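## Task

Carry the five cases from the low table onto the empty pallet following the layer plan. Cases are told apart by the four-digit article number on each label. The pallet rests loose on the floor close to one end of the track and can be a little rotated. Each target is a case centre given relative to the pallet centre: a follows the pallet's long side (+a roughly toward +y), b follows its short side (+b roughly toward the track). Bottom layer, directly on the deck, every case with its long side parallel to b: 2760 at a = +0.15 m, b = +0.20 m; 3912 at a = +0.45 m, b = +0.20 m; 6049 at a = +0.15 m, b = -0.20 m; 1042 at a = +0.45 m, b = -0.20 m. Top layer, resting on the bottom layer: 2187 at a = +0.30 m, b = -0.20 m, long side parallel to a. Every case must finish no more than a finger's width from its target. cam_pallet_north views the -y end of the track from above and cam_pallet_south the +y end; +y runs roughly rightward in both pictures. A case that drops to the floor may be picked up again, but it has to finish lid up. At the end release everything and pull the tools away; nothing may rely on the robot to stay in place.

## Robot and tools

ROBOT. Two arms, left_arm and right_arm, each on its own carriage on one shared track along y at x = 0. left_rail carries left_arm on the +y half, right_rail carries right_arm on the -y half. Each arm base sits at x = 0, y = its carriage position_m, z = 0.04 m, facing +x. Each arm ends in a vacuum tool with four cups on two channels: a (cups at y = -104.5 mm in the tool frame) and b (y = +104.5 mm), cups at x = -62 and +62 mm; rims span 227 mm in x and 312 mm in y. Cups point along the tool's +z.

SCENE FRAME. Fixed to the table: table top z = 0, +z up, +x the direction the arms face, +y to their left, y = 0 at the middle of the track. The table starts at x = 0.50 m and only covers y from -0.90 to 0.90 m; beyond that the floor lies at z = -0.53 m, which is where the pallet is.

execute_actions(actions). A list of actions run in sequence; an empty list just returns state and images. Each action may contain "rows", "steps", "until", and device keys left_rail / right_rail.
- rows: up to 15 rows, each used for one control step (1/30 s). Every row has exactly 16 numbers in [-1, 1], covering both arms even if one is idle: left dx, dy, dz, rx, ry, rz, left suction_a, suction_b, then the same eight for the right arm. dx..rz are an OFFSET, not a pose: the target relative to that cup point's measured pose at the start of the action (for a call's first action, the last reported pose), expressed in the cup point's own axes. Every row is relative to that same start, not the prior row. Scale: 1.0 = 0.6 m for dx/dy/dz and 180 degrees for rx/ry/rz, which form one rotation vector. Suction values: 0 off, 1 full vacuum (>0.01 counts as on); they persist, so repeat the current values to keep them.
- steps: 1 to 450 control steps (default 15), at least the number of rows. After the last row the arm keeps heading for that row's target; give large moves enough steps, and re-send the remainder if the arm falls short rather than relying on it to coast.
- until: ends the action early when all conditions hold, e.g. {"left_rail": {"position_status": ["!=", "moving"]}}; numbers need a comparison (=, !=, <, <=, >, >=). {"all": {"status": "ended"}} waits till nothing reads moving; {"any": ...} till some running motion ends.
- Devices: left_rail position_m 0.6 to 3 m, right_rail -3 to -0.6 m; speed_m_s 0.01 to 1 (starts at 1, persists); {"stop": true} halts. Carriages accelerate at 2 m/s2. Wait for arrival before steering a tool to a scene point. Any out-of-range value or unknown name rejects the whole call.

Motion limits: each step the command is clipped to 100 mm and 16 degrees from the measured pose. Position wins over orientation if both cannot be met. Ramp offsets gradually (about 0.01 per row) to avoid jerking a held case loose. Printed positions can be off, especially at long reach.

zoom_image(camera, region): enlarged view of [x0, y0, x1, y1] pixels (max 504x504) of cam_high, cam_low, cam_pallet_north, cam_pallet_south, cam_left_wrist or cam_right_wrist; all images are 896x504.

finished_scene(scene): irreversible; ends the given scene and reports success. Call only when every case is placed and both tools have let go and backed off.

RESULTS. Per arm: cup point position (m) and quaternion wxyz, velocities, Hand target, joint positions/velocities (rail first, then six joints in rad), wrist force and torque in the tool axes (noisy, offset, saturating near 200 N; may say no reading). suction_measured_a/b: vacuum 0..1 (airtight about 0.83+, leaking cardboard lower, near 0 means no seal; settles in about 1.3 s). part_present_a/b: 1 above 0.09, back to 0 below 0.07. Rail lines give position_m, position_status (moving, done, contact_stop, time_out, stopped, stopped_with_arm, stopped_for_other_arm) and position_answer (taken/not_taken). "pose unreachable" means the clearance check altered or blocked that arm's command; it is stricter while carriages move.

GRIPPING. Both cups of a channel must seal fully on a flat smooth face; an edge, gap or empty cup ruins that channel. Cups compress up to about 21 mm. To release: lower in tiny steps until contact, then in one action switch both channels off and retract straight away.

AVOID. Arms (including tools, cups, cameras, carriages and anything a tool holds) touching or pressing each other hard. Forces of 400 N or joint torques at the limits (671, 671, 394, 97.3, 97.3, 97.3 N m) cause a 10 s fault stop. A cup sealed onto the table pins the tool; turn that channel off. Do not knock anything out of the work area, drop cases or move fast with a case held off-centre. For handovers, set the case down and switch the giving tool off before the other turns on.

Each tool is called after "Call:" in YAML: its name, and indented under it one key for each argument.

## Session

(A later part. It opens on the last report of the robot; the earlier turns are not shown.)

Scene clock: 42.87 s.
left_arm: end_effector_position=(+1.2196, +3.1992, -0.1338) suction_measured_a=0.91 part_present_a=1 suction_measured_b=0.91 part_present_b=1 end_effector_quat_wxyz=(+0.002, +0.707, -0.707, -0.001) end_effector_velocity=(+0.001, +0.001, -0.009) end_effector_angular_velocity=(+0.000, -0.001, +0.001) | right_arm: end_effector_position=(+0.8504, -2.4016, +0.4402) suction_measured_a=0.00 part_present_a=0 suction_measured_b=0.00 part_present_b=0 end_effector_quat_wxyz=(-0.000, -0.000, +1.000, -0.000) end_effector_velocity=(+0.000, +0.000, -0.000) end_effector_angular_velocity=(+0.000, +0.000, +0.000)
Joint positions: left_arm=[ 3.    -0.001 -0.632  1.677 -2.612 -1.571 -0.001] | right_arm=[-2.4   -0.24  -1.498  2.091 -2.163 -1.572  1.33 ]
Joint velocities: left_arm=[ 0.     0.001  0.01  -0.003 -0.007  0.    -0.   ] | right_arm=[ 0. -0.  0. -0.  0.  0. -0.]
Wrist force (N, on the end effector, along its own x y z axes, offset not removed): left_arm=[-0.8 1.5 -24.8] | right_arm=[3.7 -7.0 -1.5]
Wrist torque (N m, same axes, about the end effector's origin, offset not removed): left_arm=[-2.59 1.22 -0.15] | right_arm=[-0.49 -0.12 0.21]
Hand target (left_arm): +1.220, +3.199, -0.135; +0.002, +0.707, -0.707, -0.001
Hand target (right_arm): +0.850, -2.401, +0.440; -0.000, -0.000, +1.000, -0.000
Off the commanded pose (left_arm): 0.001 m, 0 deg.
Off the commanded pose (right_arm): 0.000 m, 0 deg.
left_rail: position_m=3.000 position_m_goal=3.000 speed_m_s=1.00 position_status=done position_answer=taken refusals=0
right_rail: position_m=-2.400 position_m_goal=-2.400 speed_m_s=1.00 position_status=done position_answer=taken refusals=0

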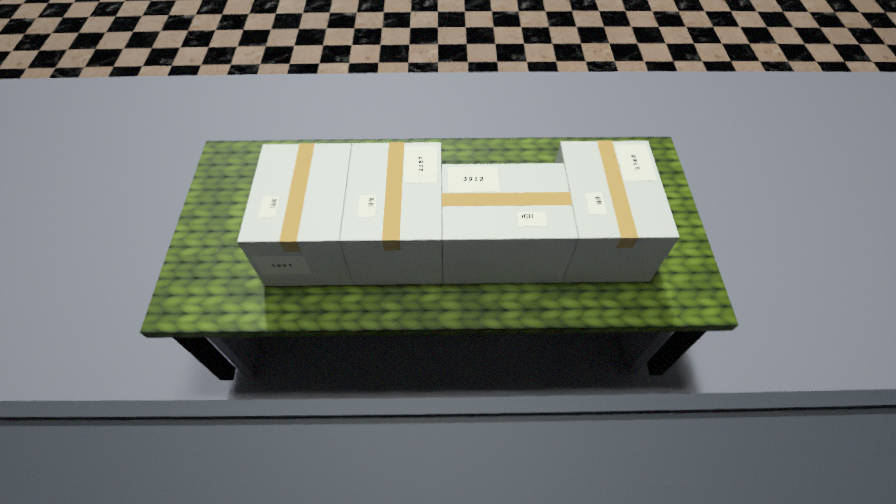

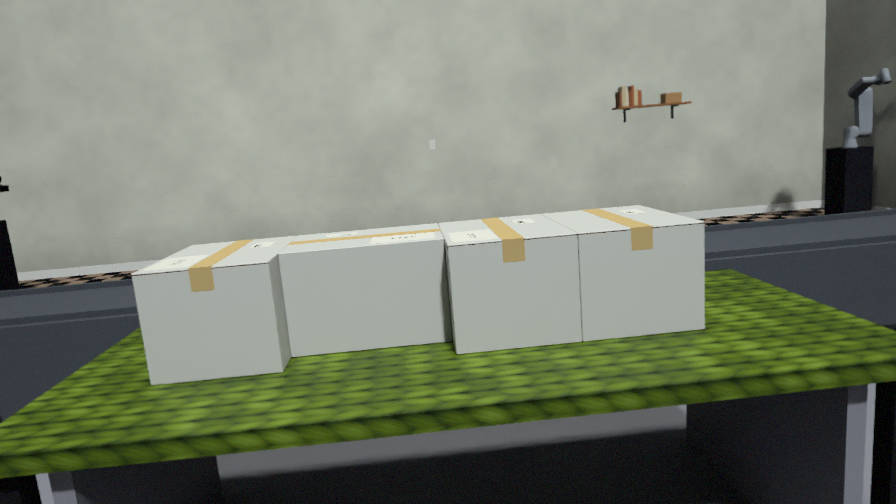

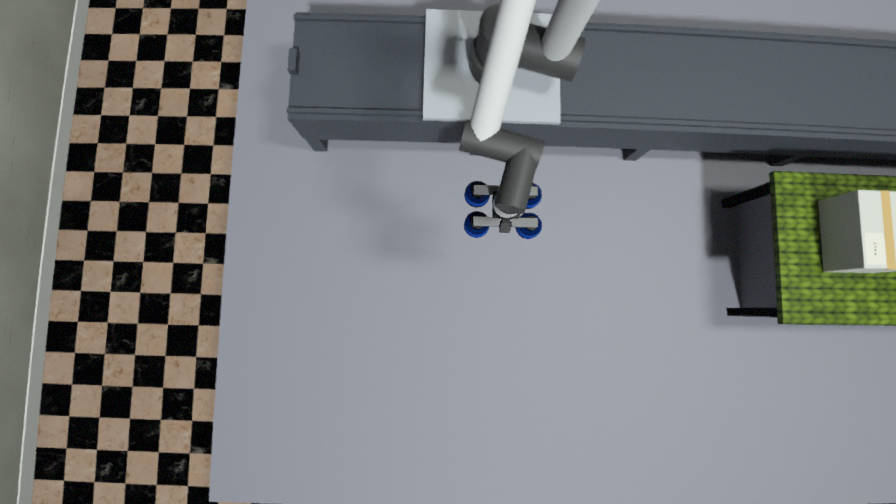

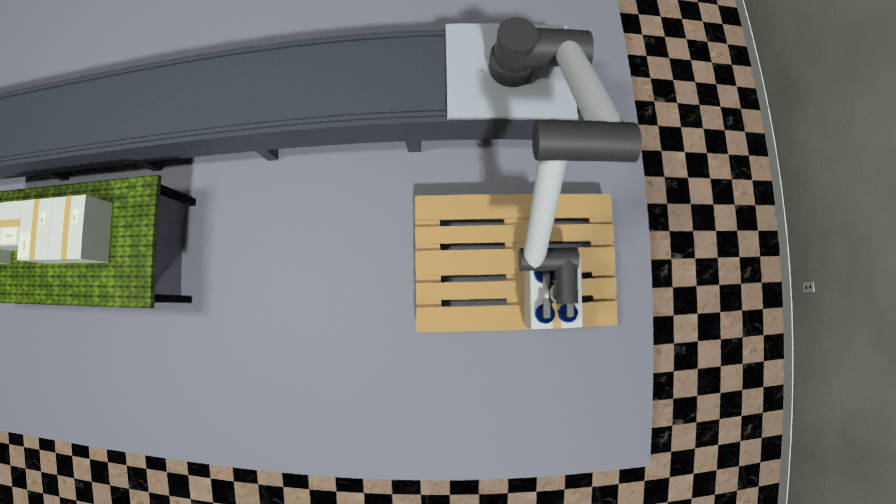

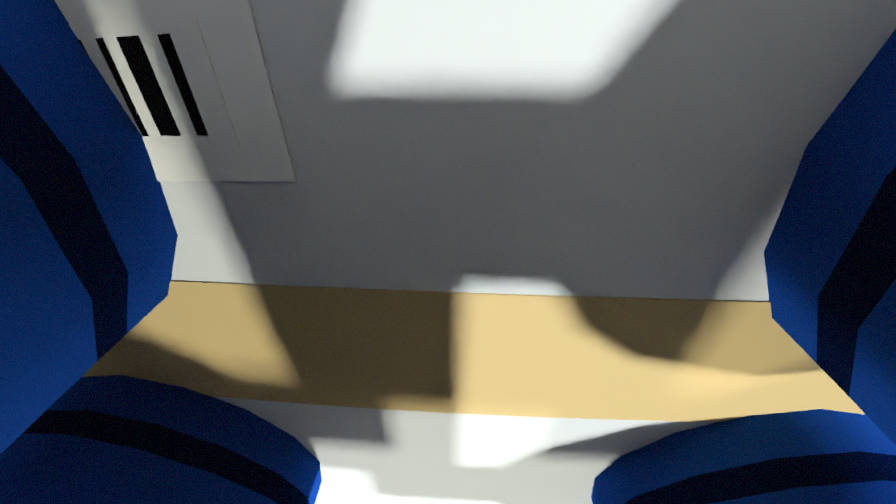

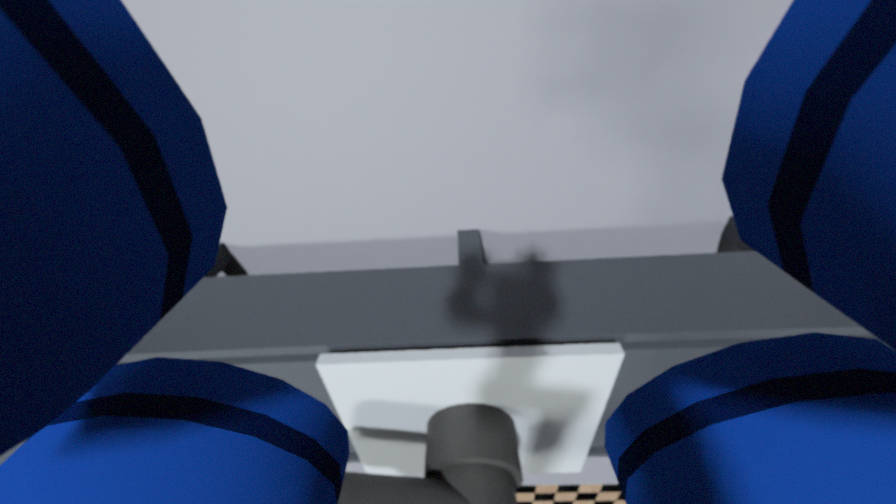

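Call:
execute_actions:
  actions:
    - {"rows":[[0.023,-0.013,0.03,0,0,0,1,1,0,0,0,0,0,0,0,0]],"steps":13}

Call:
zoom_image:
  camera: "cam_pallet_south"
  region: [495, 260, 625, 340]

Scene clock: 47.63 s.
left_arm: end_effector_position=(+1.2270, +3.1859, -0.1513) suction_measured_a=0.91 part_present_a=1 suction_measured_b=0.91 part_present_b=1 end_effector_quat_wxyz=(+0.002, +0.707, -0.707, -0.001) end_effector_velocity=(+0.003, -0.004, -0.005) end_effector_angular_velocity=(+0.000, -0.000, -0.000) | right_arm: end_effector_position=(+0.8504, -2.4016, +0.4402) suction_measured_a=0.00 part_present_a=0 suction_measured_b=0.00 part_present_b=0 end_effector_quat_wxyz=(-0.000, -0.000, +1.000, -0.000) end_effector_velocity=(+0.000, -0.000, -0.000) end_effector_angular_velocity=(+0.000, +0.000, -0.000)
Joint positions: left_arm=[ 3.    -0.012 -0.611  1.664 -2.62  -1.571 -0.012] | right_arm=[-2.4   -0.24  -1.498  2.091 -2.163 -1.572  1.33 ]
Joint velocities: left_arm=[ 0.    -0.003  0.006 -0.005 -0.002 -0.    -0.003] | right_arm=[ 0. -0.  0. -0.  0. -0. -0.]
Wrist force (N, on the end effector, along its own x y z axes, offset not removed): left_arm=[-4.7 -6.9 -26.3] | right_arm=[3.1 -2.0 5.5]
Wrist torque (N m, same axes, about the end effector's origin, offset not removed): left_arm=[-3.77 1.93 -0.33] | right_arm=[0.13 0.13 0.19]
Hand target (left_arm): +1.227, +3.185, -0.152; +0.002, +0.707, -0.707, -0.001
Hand target (right_arm): +0.850, -2.401, +0.440; -0.000, -0.000, +1.000, -0.000
Off the commanded pose (left_arm): 0.001 m, 0 deg.
Off the commanded pose (right_arm): 0.000 m, 0 deg.
left_rail: position_m=3.000 position_m_goal=3.000 speed_m_s=1.00 position_status=done position_answer=taken refusals=0
right_rail: position_m=-2.400 position_m_goal=-2.400 speed_m_s=1.00 position_status=done position_answer=taken refusals=0

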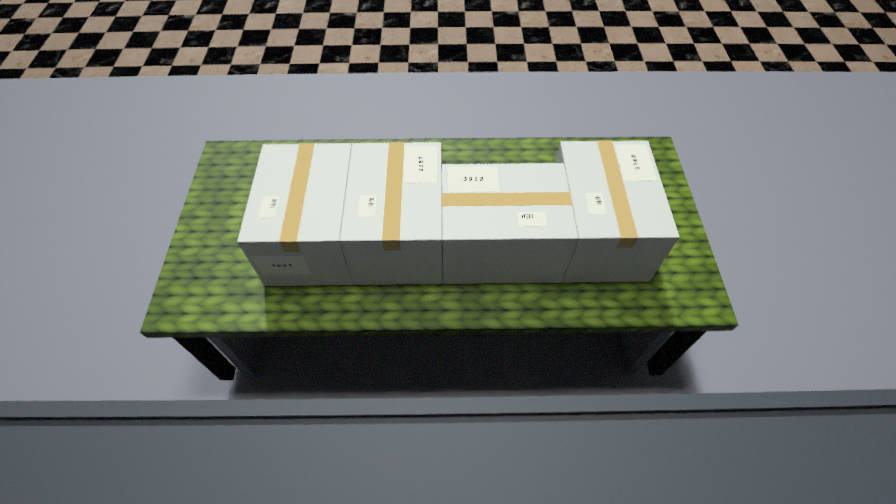

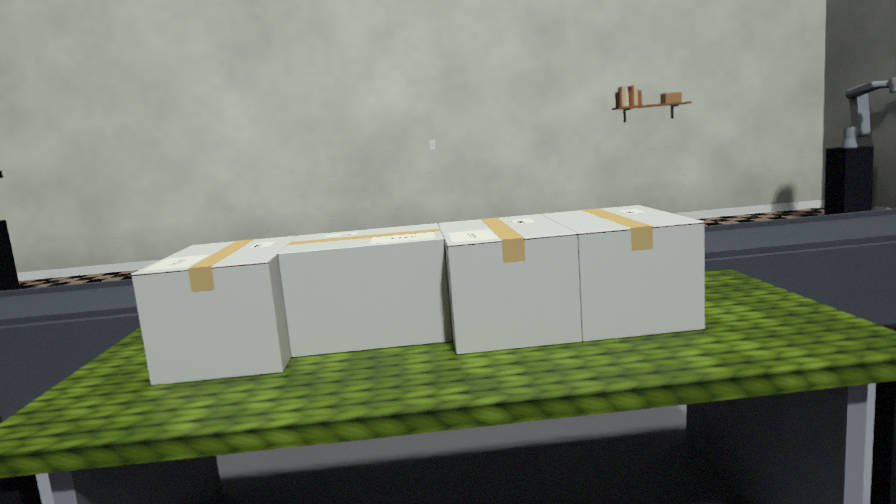

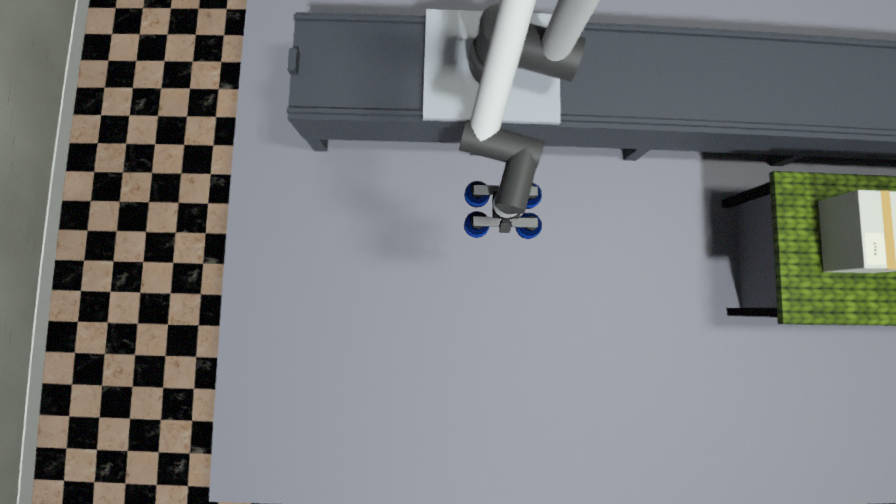

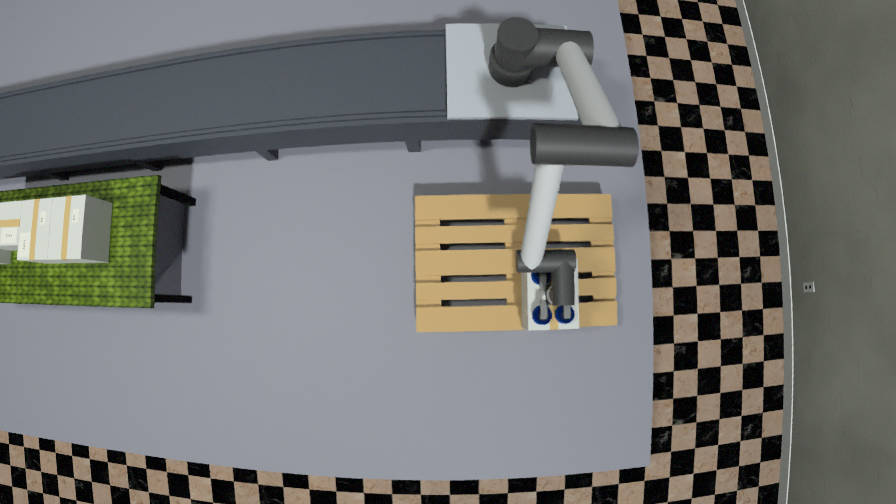

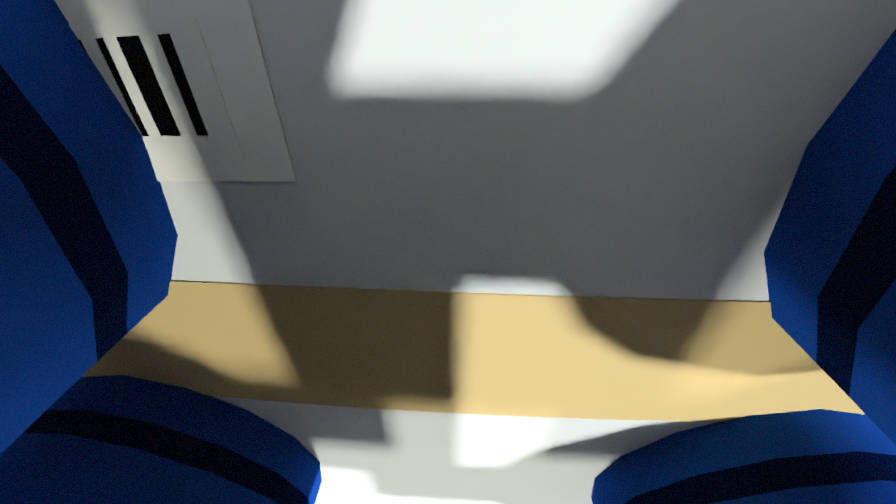

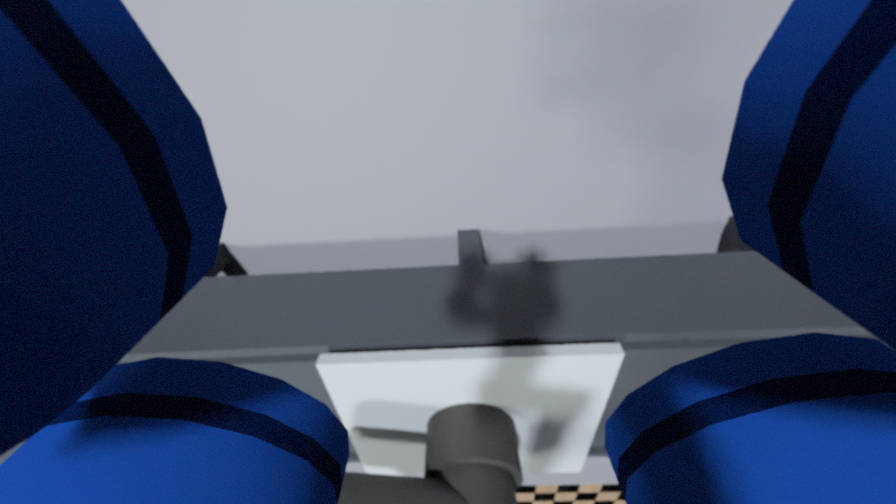

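Region (495, 260, 625, 340) of cam_pallet_south's 896x504 image, scaled by 3.877, with more detail than that image has; it fills the top 310 rows of this view, and the rest is white.

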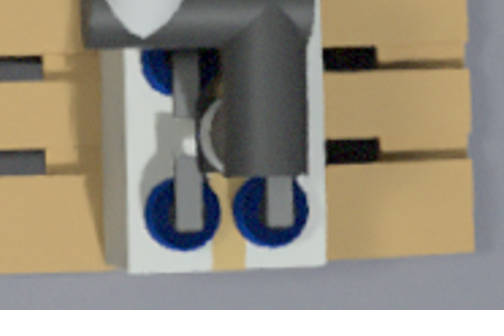

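The case is aligned; lowering to contact.

Call:
execute_actions:
  actions:
    - {"rows":[[0,0,0.008,0,0,0,1,1,0,0,0,0,0,0,0,0]],"steps":10}

Scene clock: 50.63 s.
left_arm: end_effector_position=(+1.2270, +3.1857, -0.1558) suction_measured_a=0.91 part_present_a=1 suction_measured_b=0.91 part_present_b=1 end_effector_quat_wxyz=(+0.002, +0.707, -0.707, -0.001) end_effector_velocity=(-0.000, +0.001, -0.003) end_effector_angular_velocity=(-0.000, -0.000, -0.000) | right_arm: end_effector_position=(+0.8504, -2.4016, +0.4402) suction_measured_a=0.00 part_present_a=0 suction_measured_b=0.00 part_present_b=0 end_effector_quat_wxyz=(-0.000, -0.000, +1.000, -0.000) end_effector_velocity=(-0.000, +0.000, +0.000) end_effector_angular_velocity=(-0.000, -0.000, +0.000)
Joint positions: left_arm=[ 3.    -0.012 -0.607  1.663 -2.623 -1.571 -0.012] | right_arm=[-2.4   -0.24  -1.498  2.091 -2.163 -1.572  1.33 ]
Joint velocities: left_arm=[ 0.     0.001  0.003 -0.    -0.003  0.     0.001] | right_arm=[ 0.  0. -0.  0. -0.  0. -0.]
Wrist force (N, on the end effector, along its own x y z axes, offset not removed): left_arm=[-3.1 6.2 -22.4] | right_arm=[1.2 -1.7 -5.1]
Wrist torque (N m, same axes, about the end effector's origin, offset not removed): left_arm=[-1.83 1.46 -0.13] | right_arm=[0.11 0.16 0.40]
Hand target (left_arm): +1.227, +3.186, -0.156; +0.002, +0.707, -0.707, -0.001
Hand target (right_arm): +0.850, -2.401, +0.440; -0.000, -0.000, +1.000, -0.000
Off the commanded pose (left_arm): 0.000 m, 0 deg.
Off the commanded pose (right_arm): 0.000 m, 0 deg.
left_rail: position_m=3.000 position_m_goal=3.000 speed_m_s=1.00 position_status=done position_answer=taken refusals=0
right_rail: position_m=-2.400 position_m_goal=-2.400 speed_m_s=1.00 position_status=done position_answer=taken refusals=0

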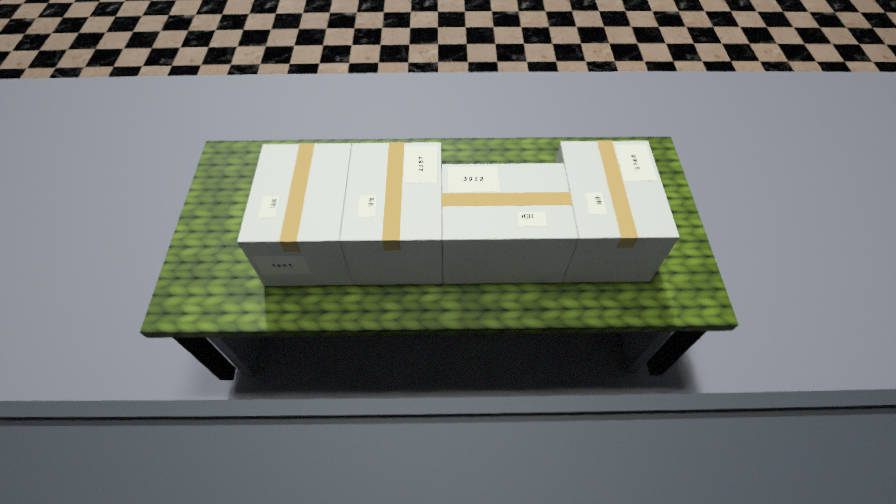

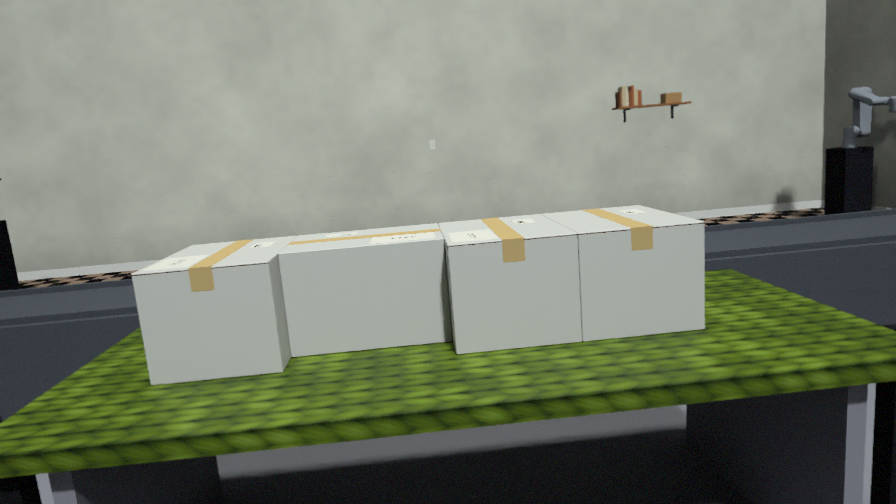

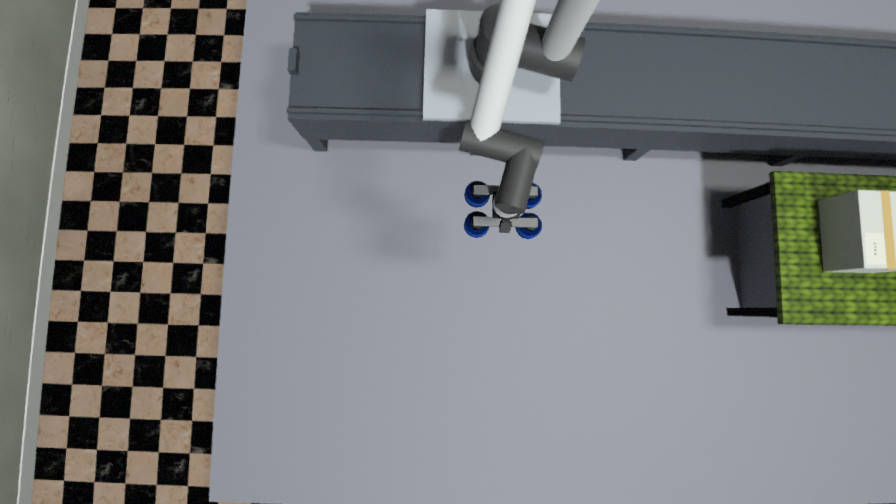

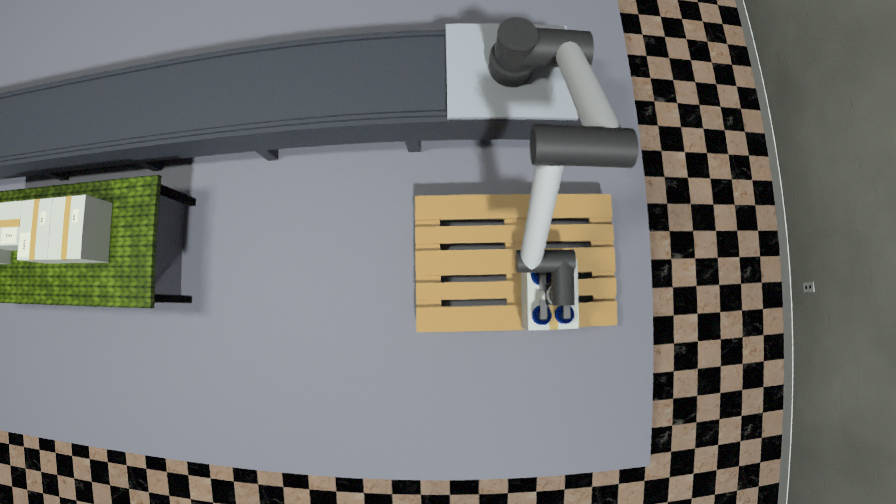

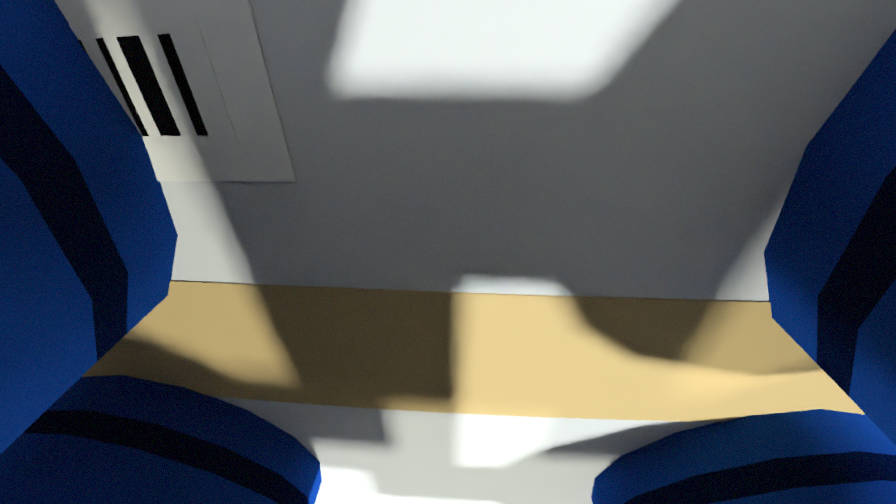

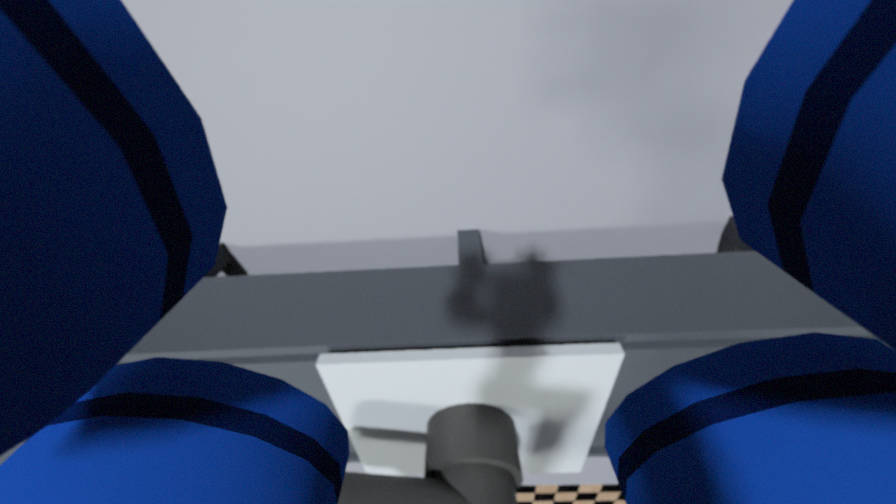

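Call:
execute_actions:
  actions:
    - {"rows":[[0,0,0.006,0,0,0,1,1,0,0,0,0,0,0,0,0]],"steps":10}

Scene clock: 53.33 s.
left_arm: end_effector_position=(+1.2270, +3.1859, -0.1591) suction_measured_a=0.91 part_present_a=1 suction_measured_b=0.91 part_present_b=1 end_effector_quat_wxyz=(+0.002, +0.707, -0.707, -0.002) end_effector_velocity=(+0.000, -0.000, -0.002) end_effector_angular_velocity=(-0.000, -0.000, -0.000) | right_arm: end_effector_position=(+0.8504, -2.4016, +0.4402) suction_measured_a=0.00 part_present_a=0 suction_measured_b=0.00 part_present_b=0 end_effector_quat_wxyz=(-0.000, -0.000, +1.000, -0.000) end_effector_velocity=(-0.000, +0.000, +0.000) end_effector_angular_velocity=(-0.000, -0.000, -0.000)
Joint positions: left_arm=[ 3.    -0.012 -0.603  1.663 -2.626 -1.571 -0.012] | right_arm=[-2.4   -0.24  -1.498  2.091 -2.163 -1.572  1.33 ]
Joint velocities: left_arm=[ 0.    -0.     0.002 -0.001 -0.002 -0.     0.   ] | right_arm=[ 0.  0. -0.  0. -0. -0.  0.]
Wrist force (N, on the end effector, along its own x y z axes, offset not removed): left_arm=[-4.1 0.0 -26.0] | right_arm=[0.5 -3.5 4.7]
Wrist torque (N m, same axes, about the end effector's origin, offset not removed): left_arm=[-2.57 1.67 -0.33] | right_arm=[-0.14 0.40 0.43]
Hand target (left_arm): +1.227, +3.186, -0.159; +0.002, +0.707, -0.707, -0.001
Hand target (right_arm): +0.850, -2.401, +0.440; -0.000, -0.000, +1.000, -0.000
Off the commanded pose (left_arm): 0.000 m, 0 deg.
Off the commanded pose (right_arm): 0.000 m, 0 deg.
left_rail: position_m=3.000 position_m_goal=3.000 speed_m_s=1.00 position_status=done position_answer=taken refusals=0
right_rail: position_m=-2.400 position_m_goal=-2.400 speed_m_s=1.00 position_status=done position_answer=taken refusals=0

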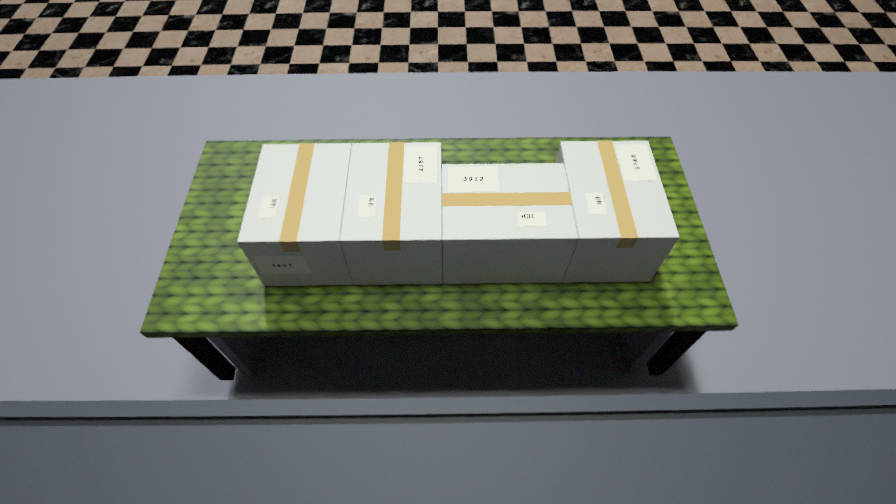

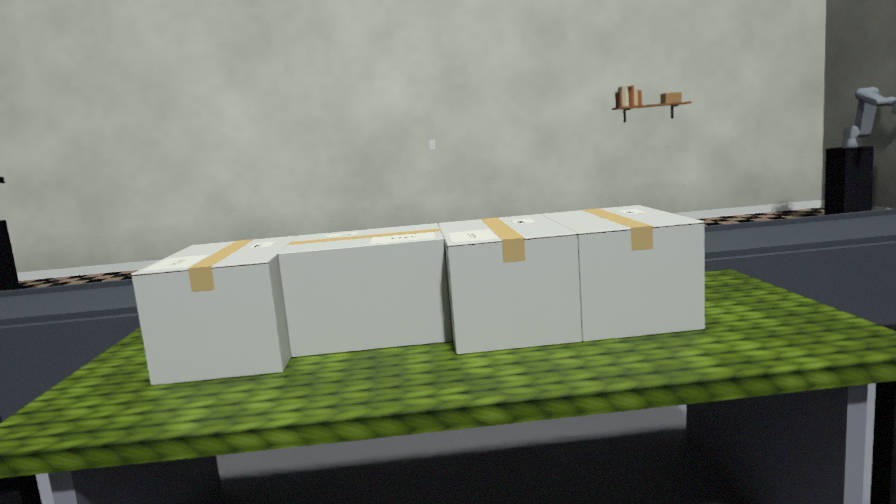

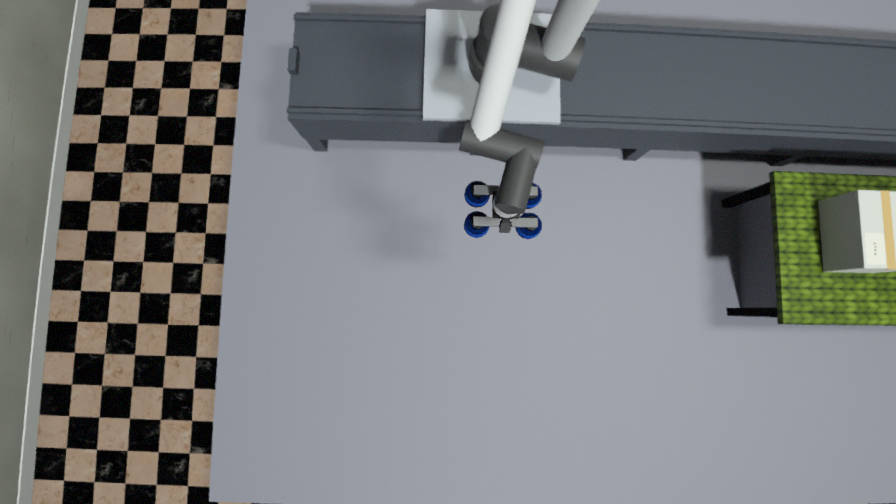

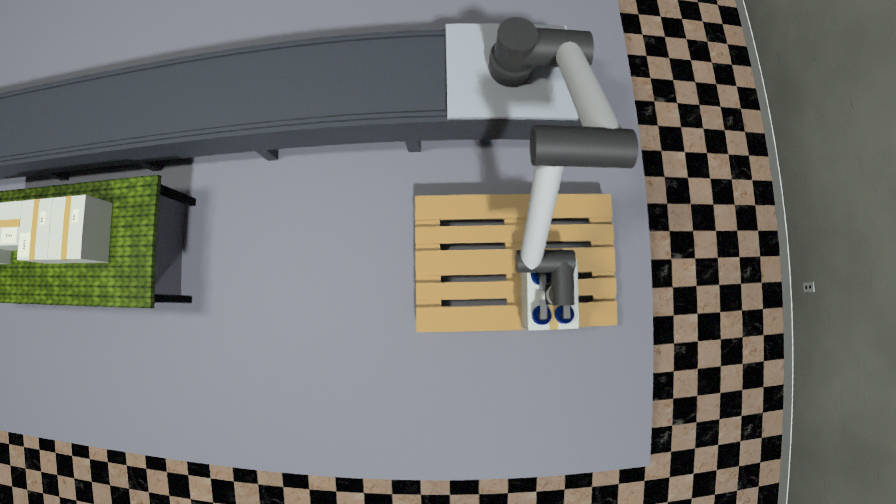

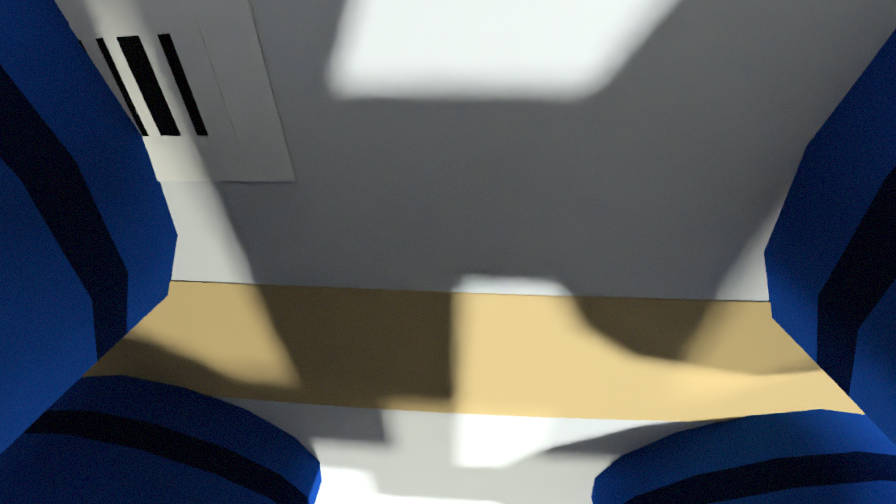

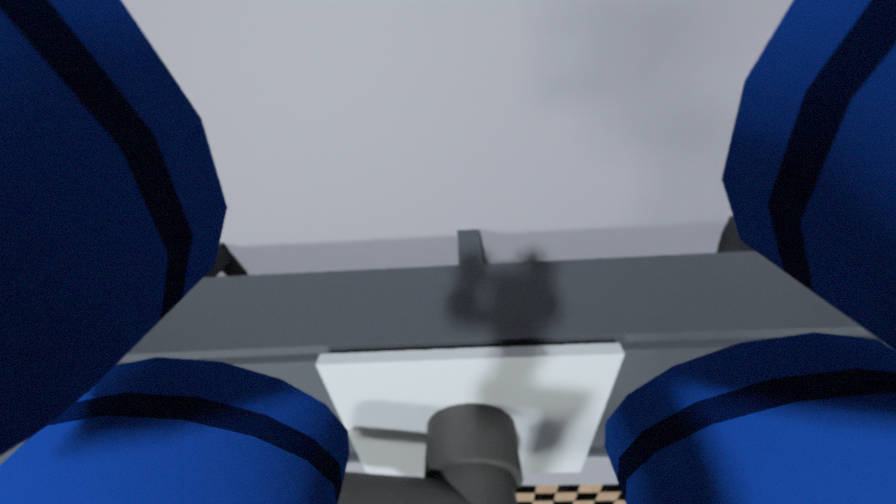

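Call:
execute_actions:
  actions:
    - {"rows":[[0,0,0.005,0,0,0,1,1,0,0,0,0,0,0,0,0]],"steps":10}

Scene clock: 57.37 s.
left_arm: end_effector_position=(+1.2271, +3.1858, -0.1618) suction_measured_a=0.91 part_present_a=1 suction_measured_b=0.91 part_present_b=1 end_effector_quat_wxyz=(+0.001, +0.707, -0.707, -0.001) end_effector_velocity=(+0.001, +0.000, -0.001) end_effector_angular_velocity=(-0.000, -0.002, +0.000) | right_arm: end_effector_position=(+0.8504, -2.4016, +0.4402) suction_measured_a=0.00 part_present_a=0 suction_measured_b=0.00 part_present_b=0 end_effector_quat_wxyz=(-0.000, -0.000, +1.000, -0.000) end_effector_velocity=(-0.000, +0.000, +0.000) end_effector_angular_velocity=(-0.000, -0.000, +0.000)
Joint positions: left_arm=[ 3.    -0.012 -0.6    1.662 -2.628 -1.571 -0.012] | right_arm=[-2.4   -0.24  -1.498  2.091 -2.163 -1.572  1.33 ]
Joint velocities: left_arm=[ 0.     0.     0.001 -0.001 -0.002  0.    -0.   ] | right_arm=[ 0.  0. -0.  0. -0.  0. -0.]
Wrist force (N, on the end effector, along its own x y z axes, offset not removed): left_arm=[-8.4 2.4 -33.2] | right_arm=[0.3 -2.4 -1.8]
Wrist torque (N m, same axes, about the end effector's origin, offset not removed): left_arm=[-1.22 2.66 0.00] | right_arm=[0.02 0.35 0.27]
Hand target (left_arm): +1.227, +3.186, -0.162; +0.002, +0.707, -0.707, -0.002
Hand target (right_arm): +0.850, -2.401, +0.440; -0.000, -0.000, +1.000, -0.000
Off the commanded pose (left_arm): 0.000 m, 0 deg.
Off the commanded pose (right_arm): 0.000 m, 0 deg.
left_rail: position_m=3.000 position_m_goal=3.000 speed_m_s=1.00 position_status=done position_answer=taken refusals=0
right_rail: position_m=-2.400 position_m_goal=-2.400 speed_m_s=1.00 position_status=done position_answer=taken refusals=0

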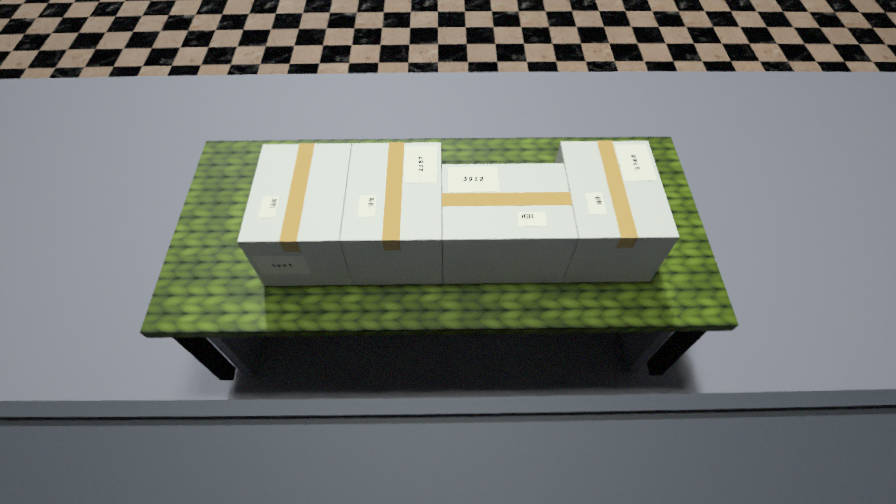

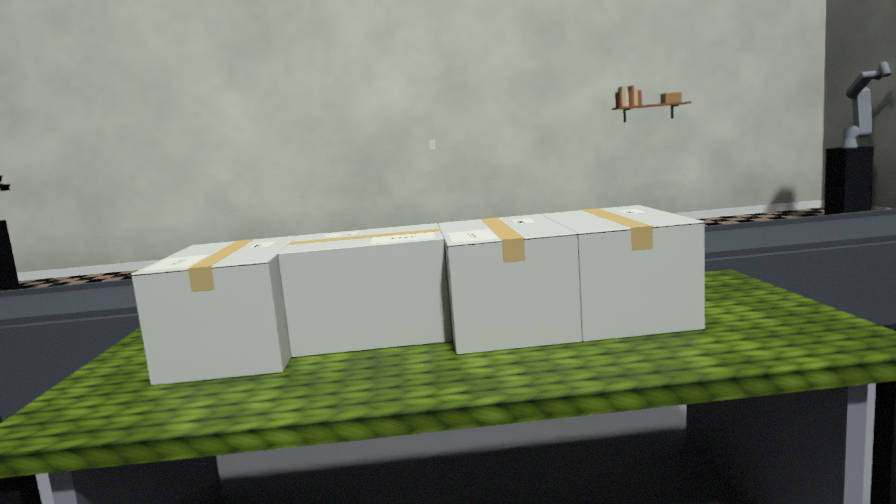

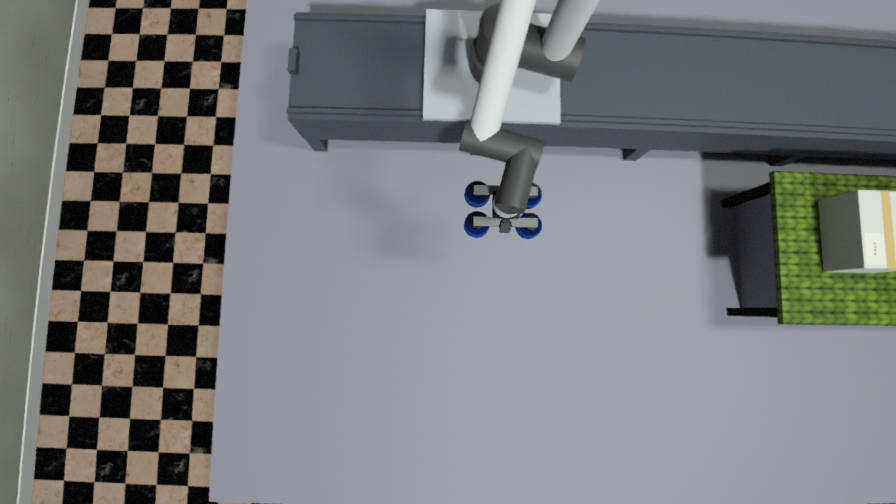

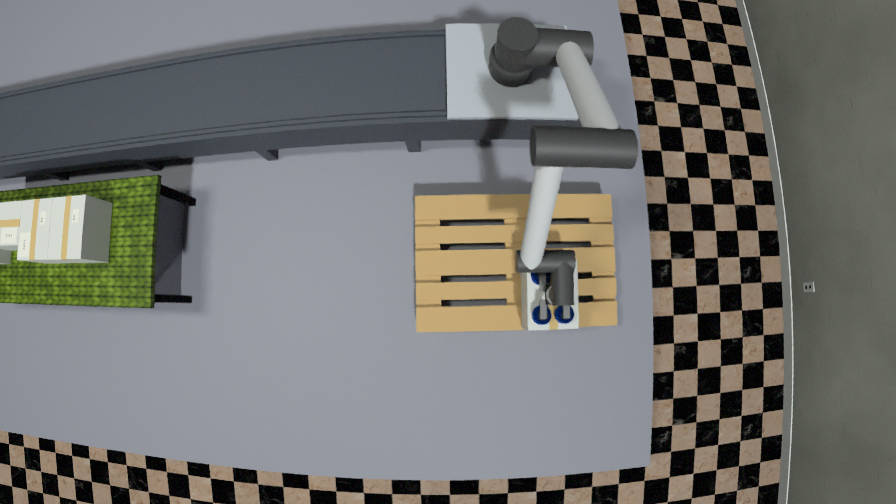

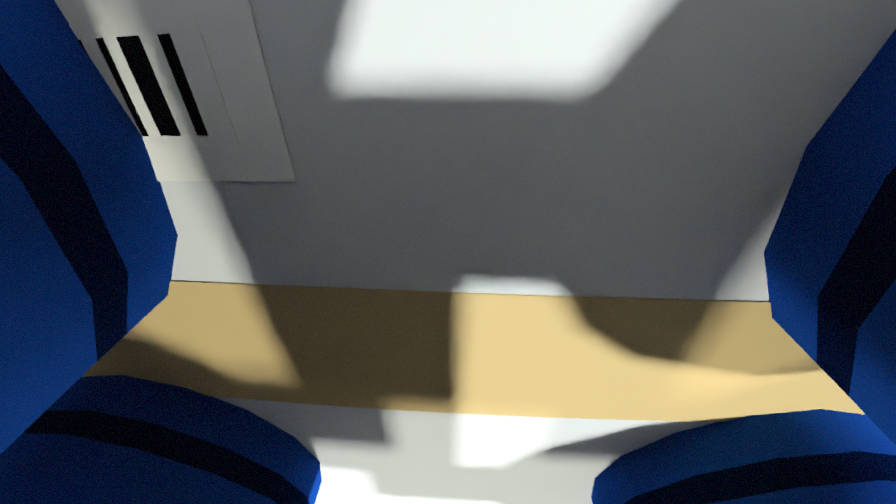

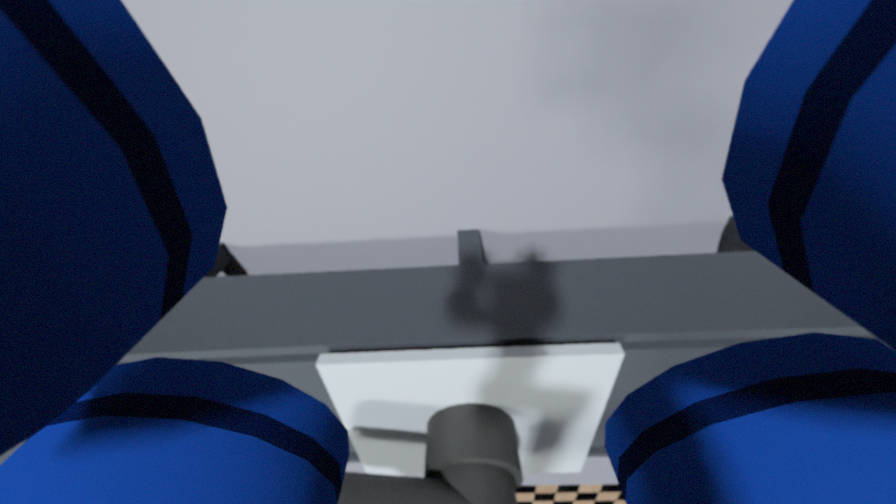

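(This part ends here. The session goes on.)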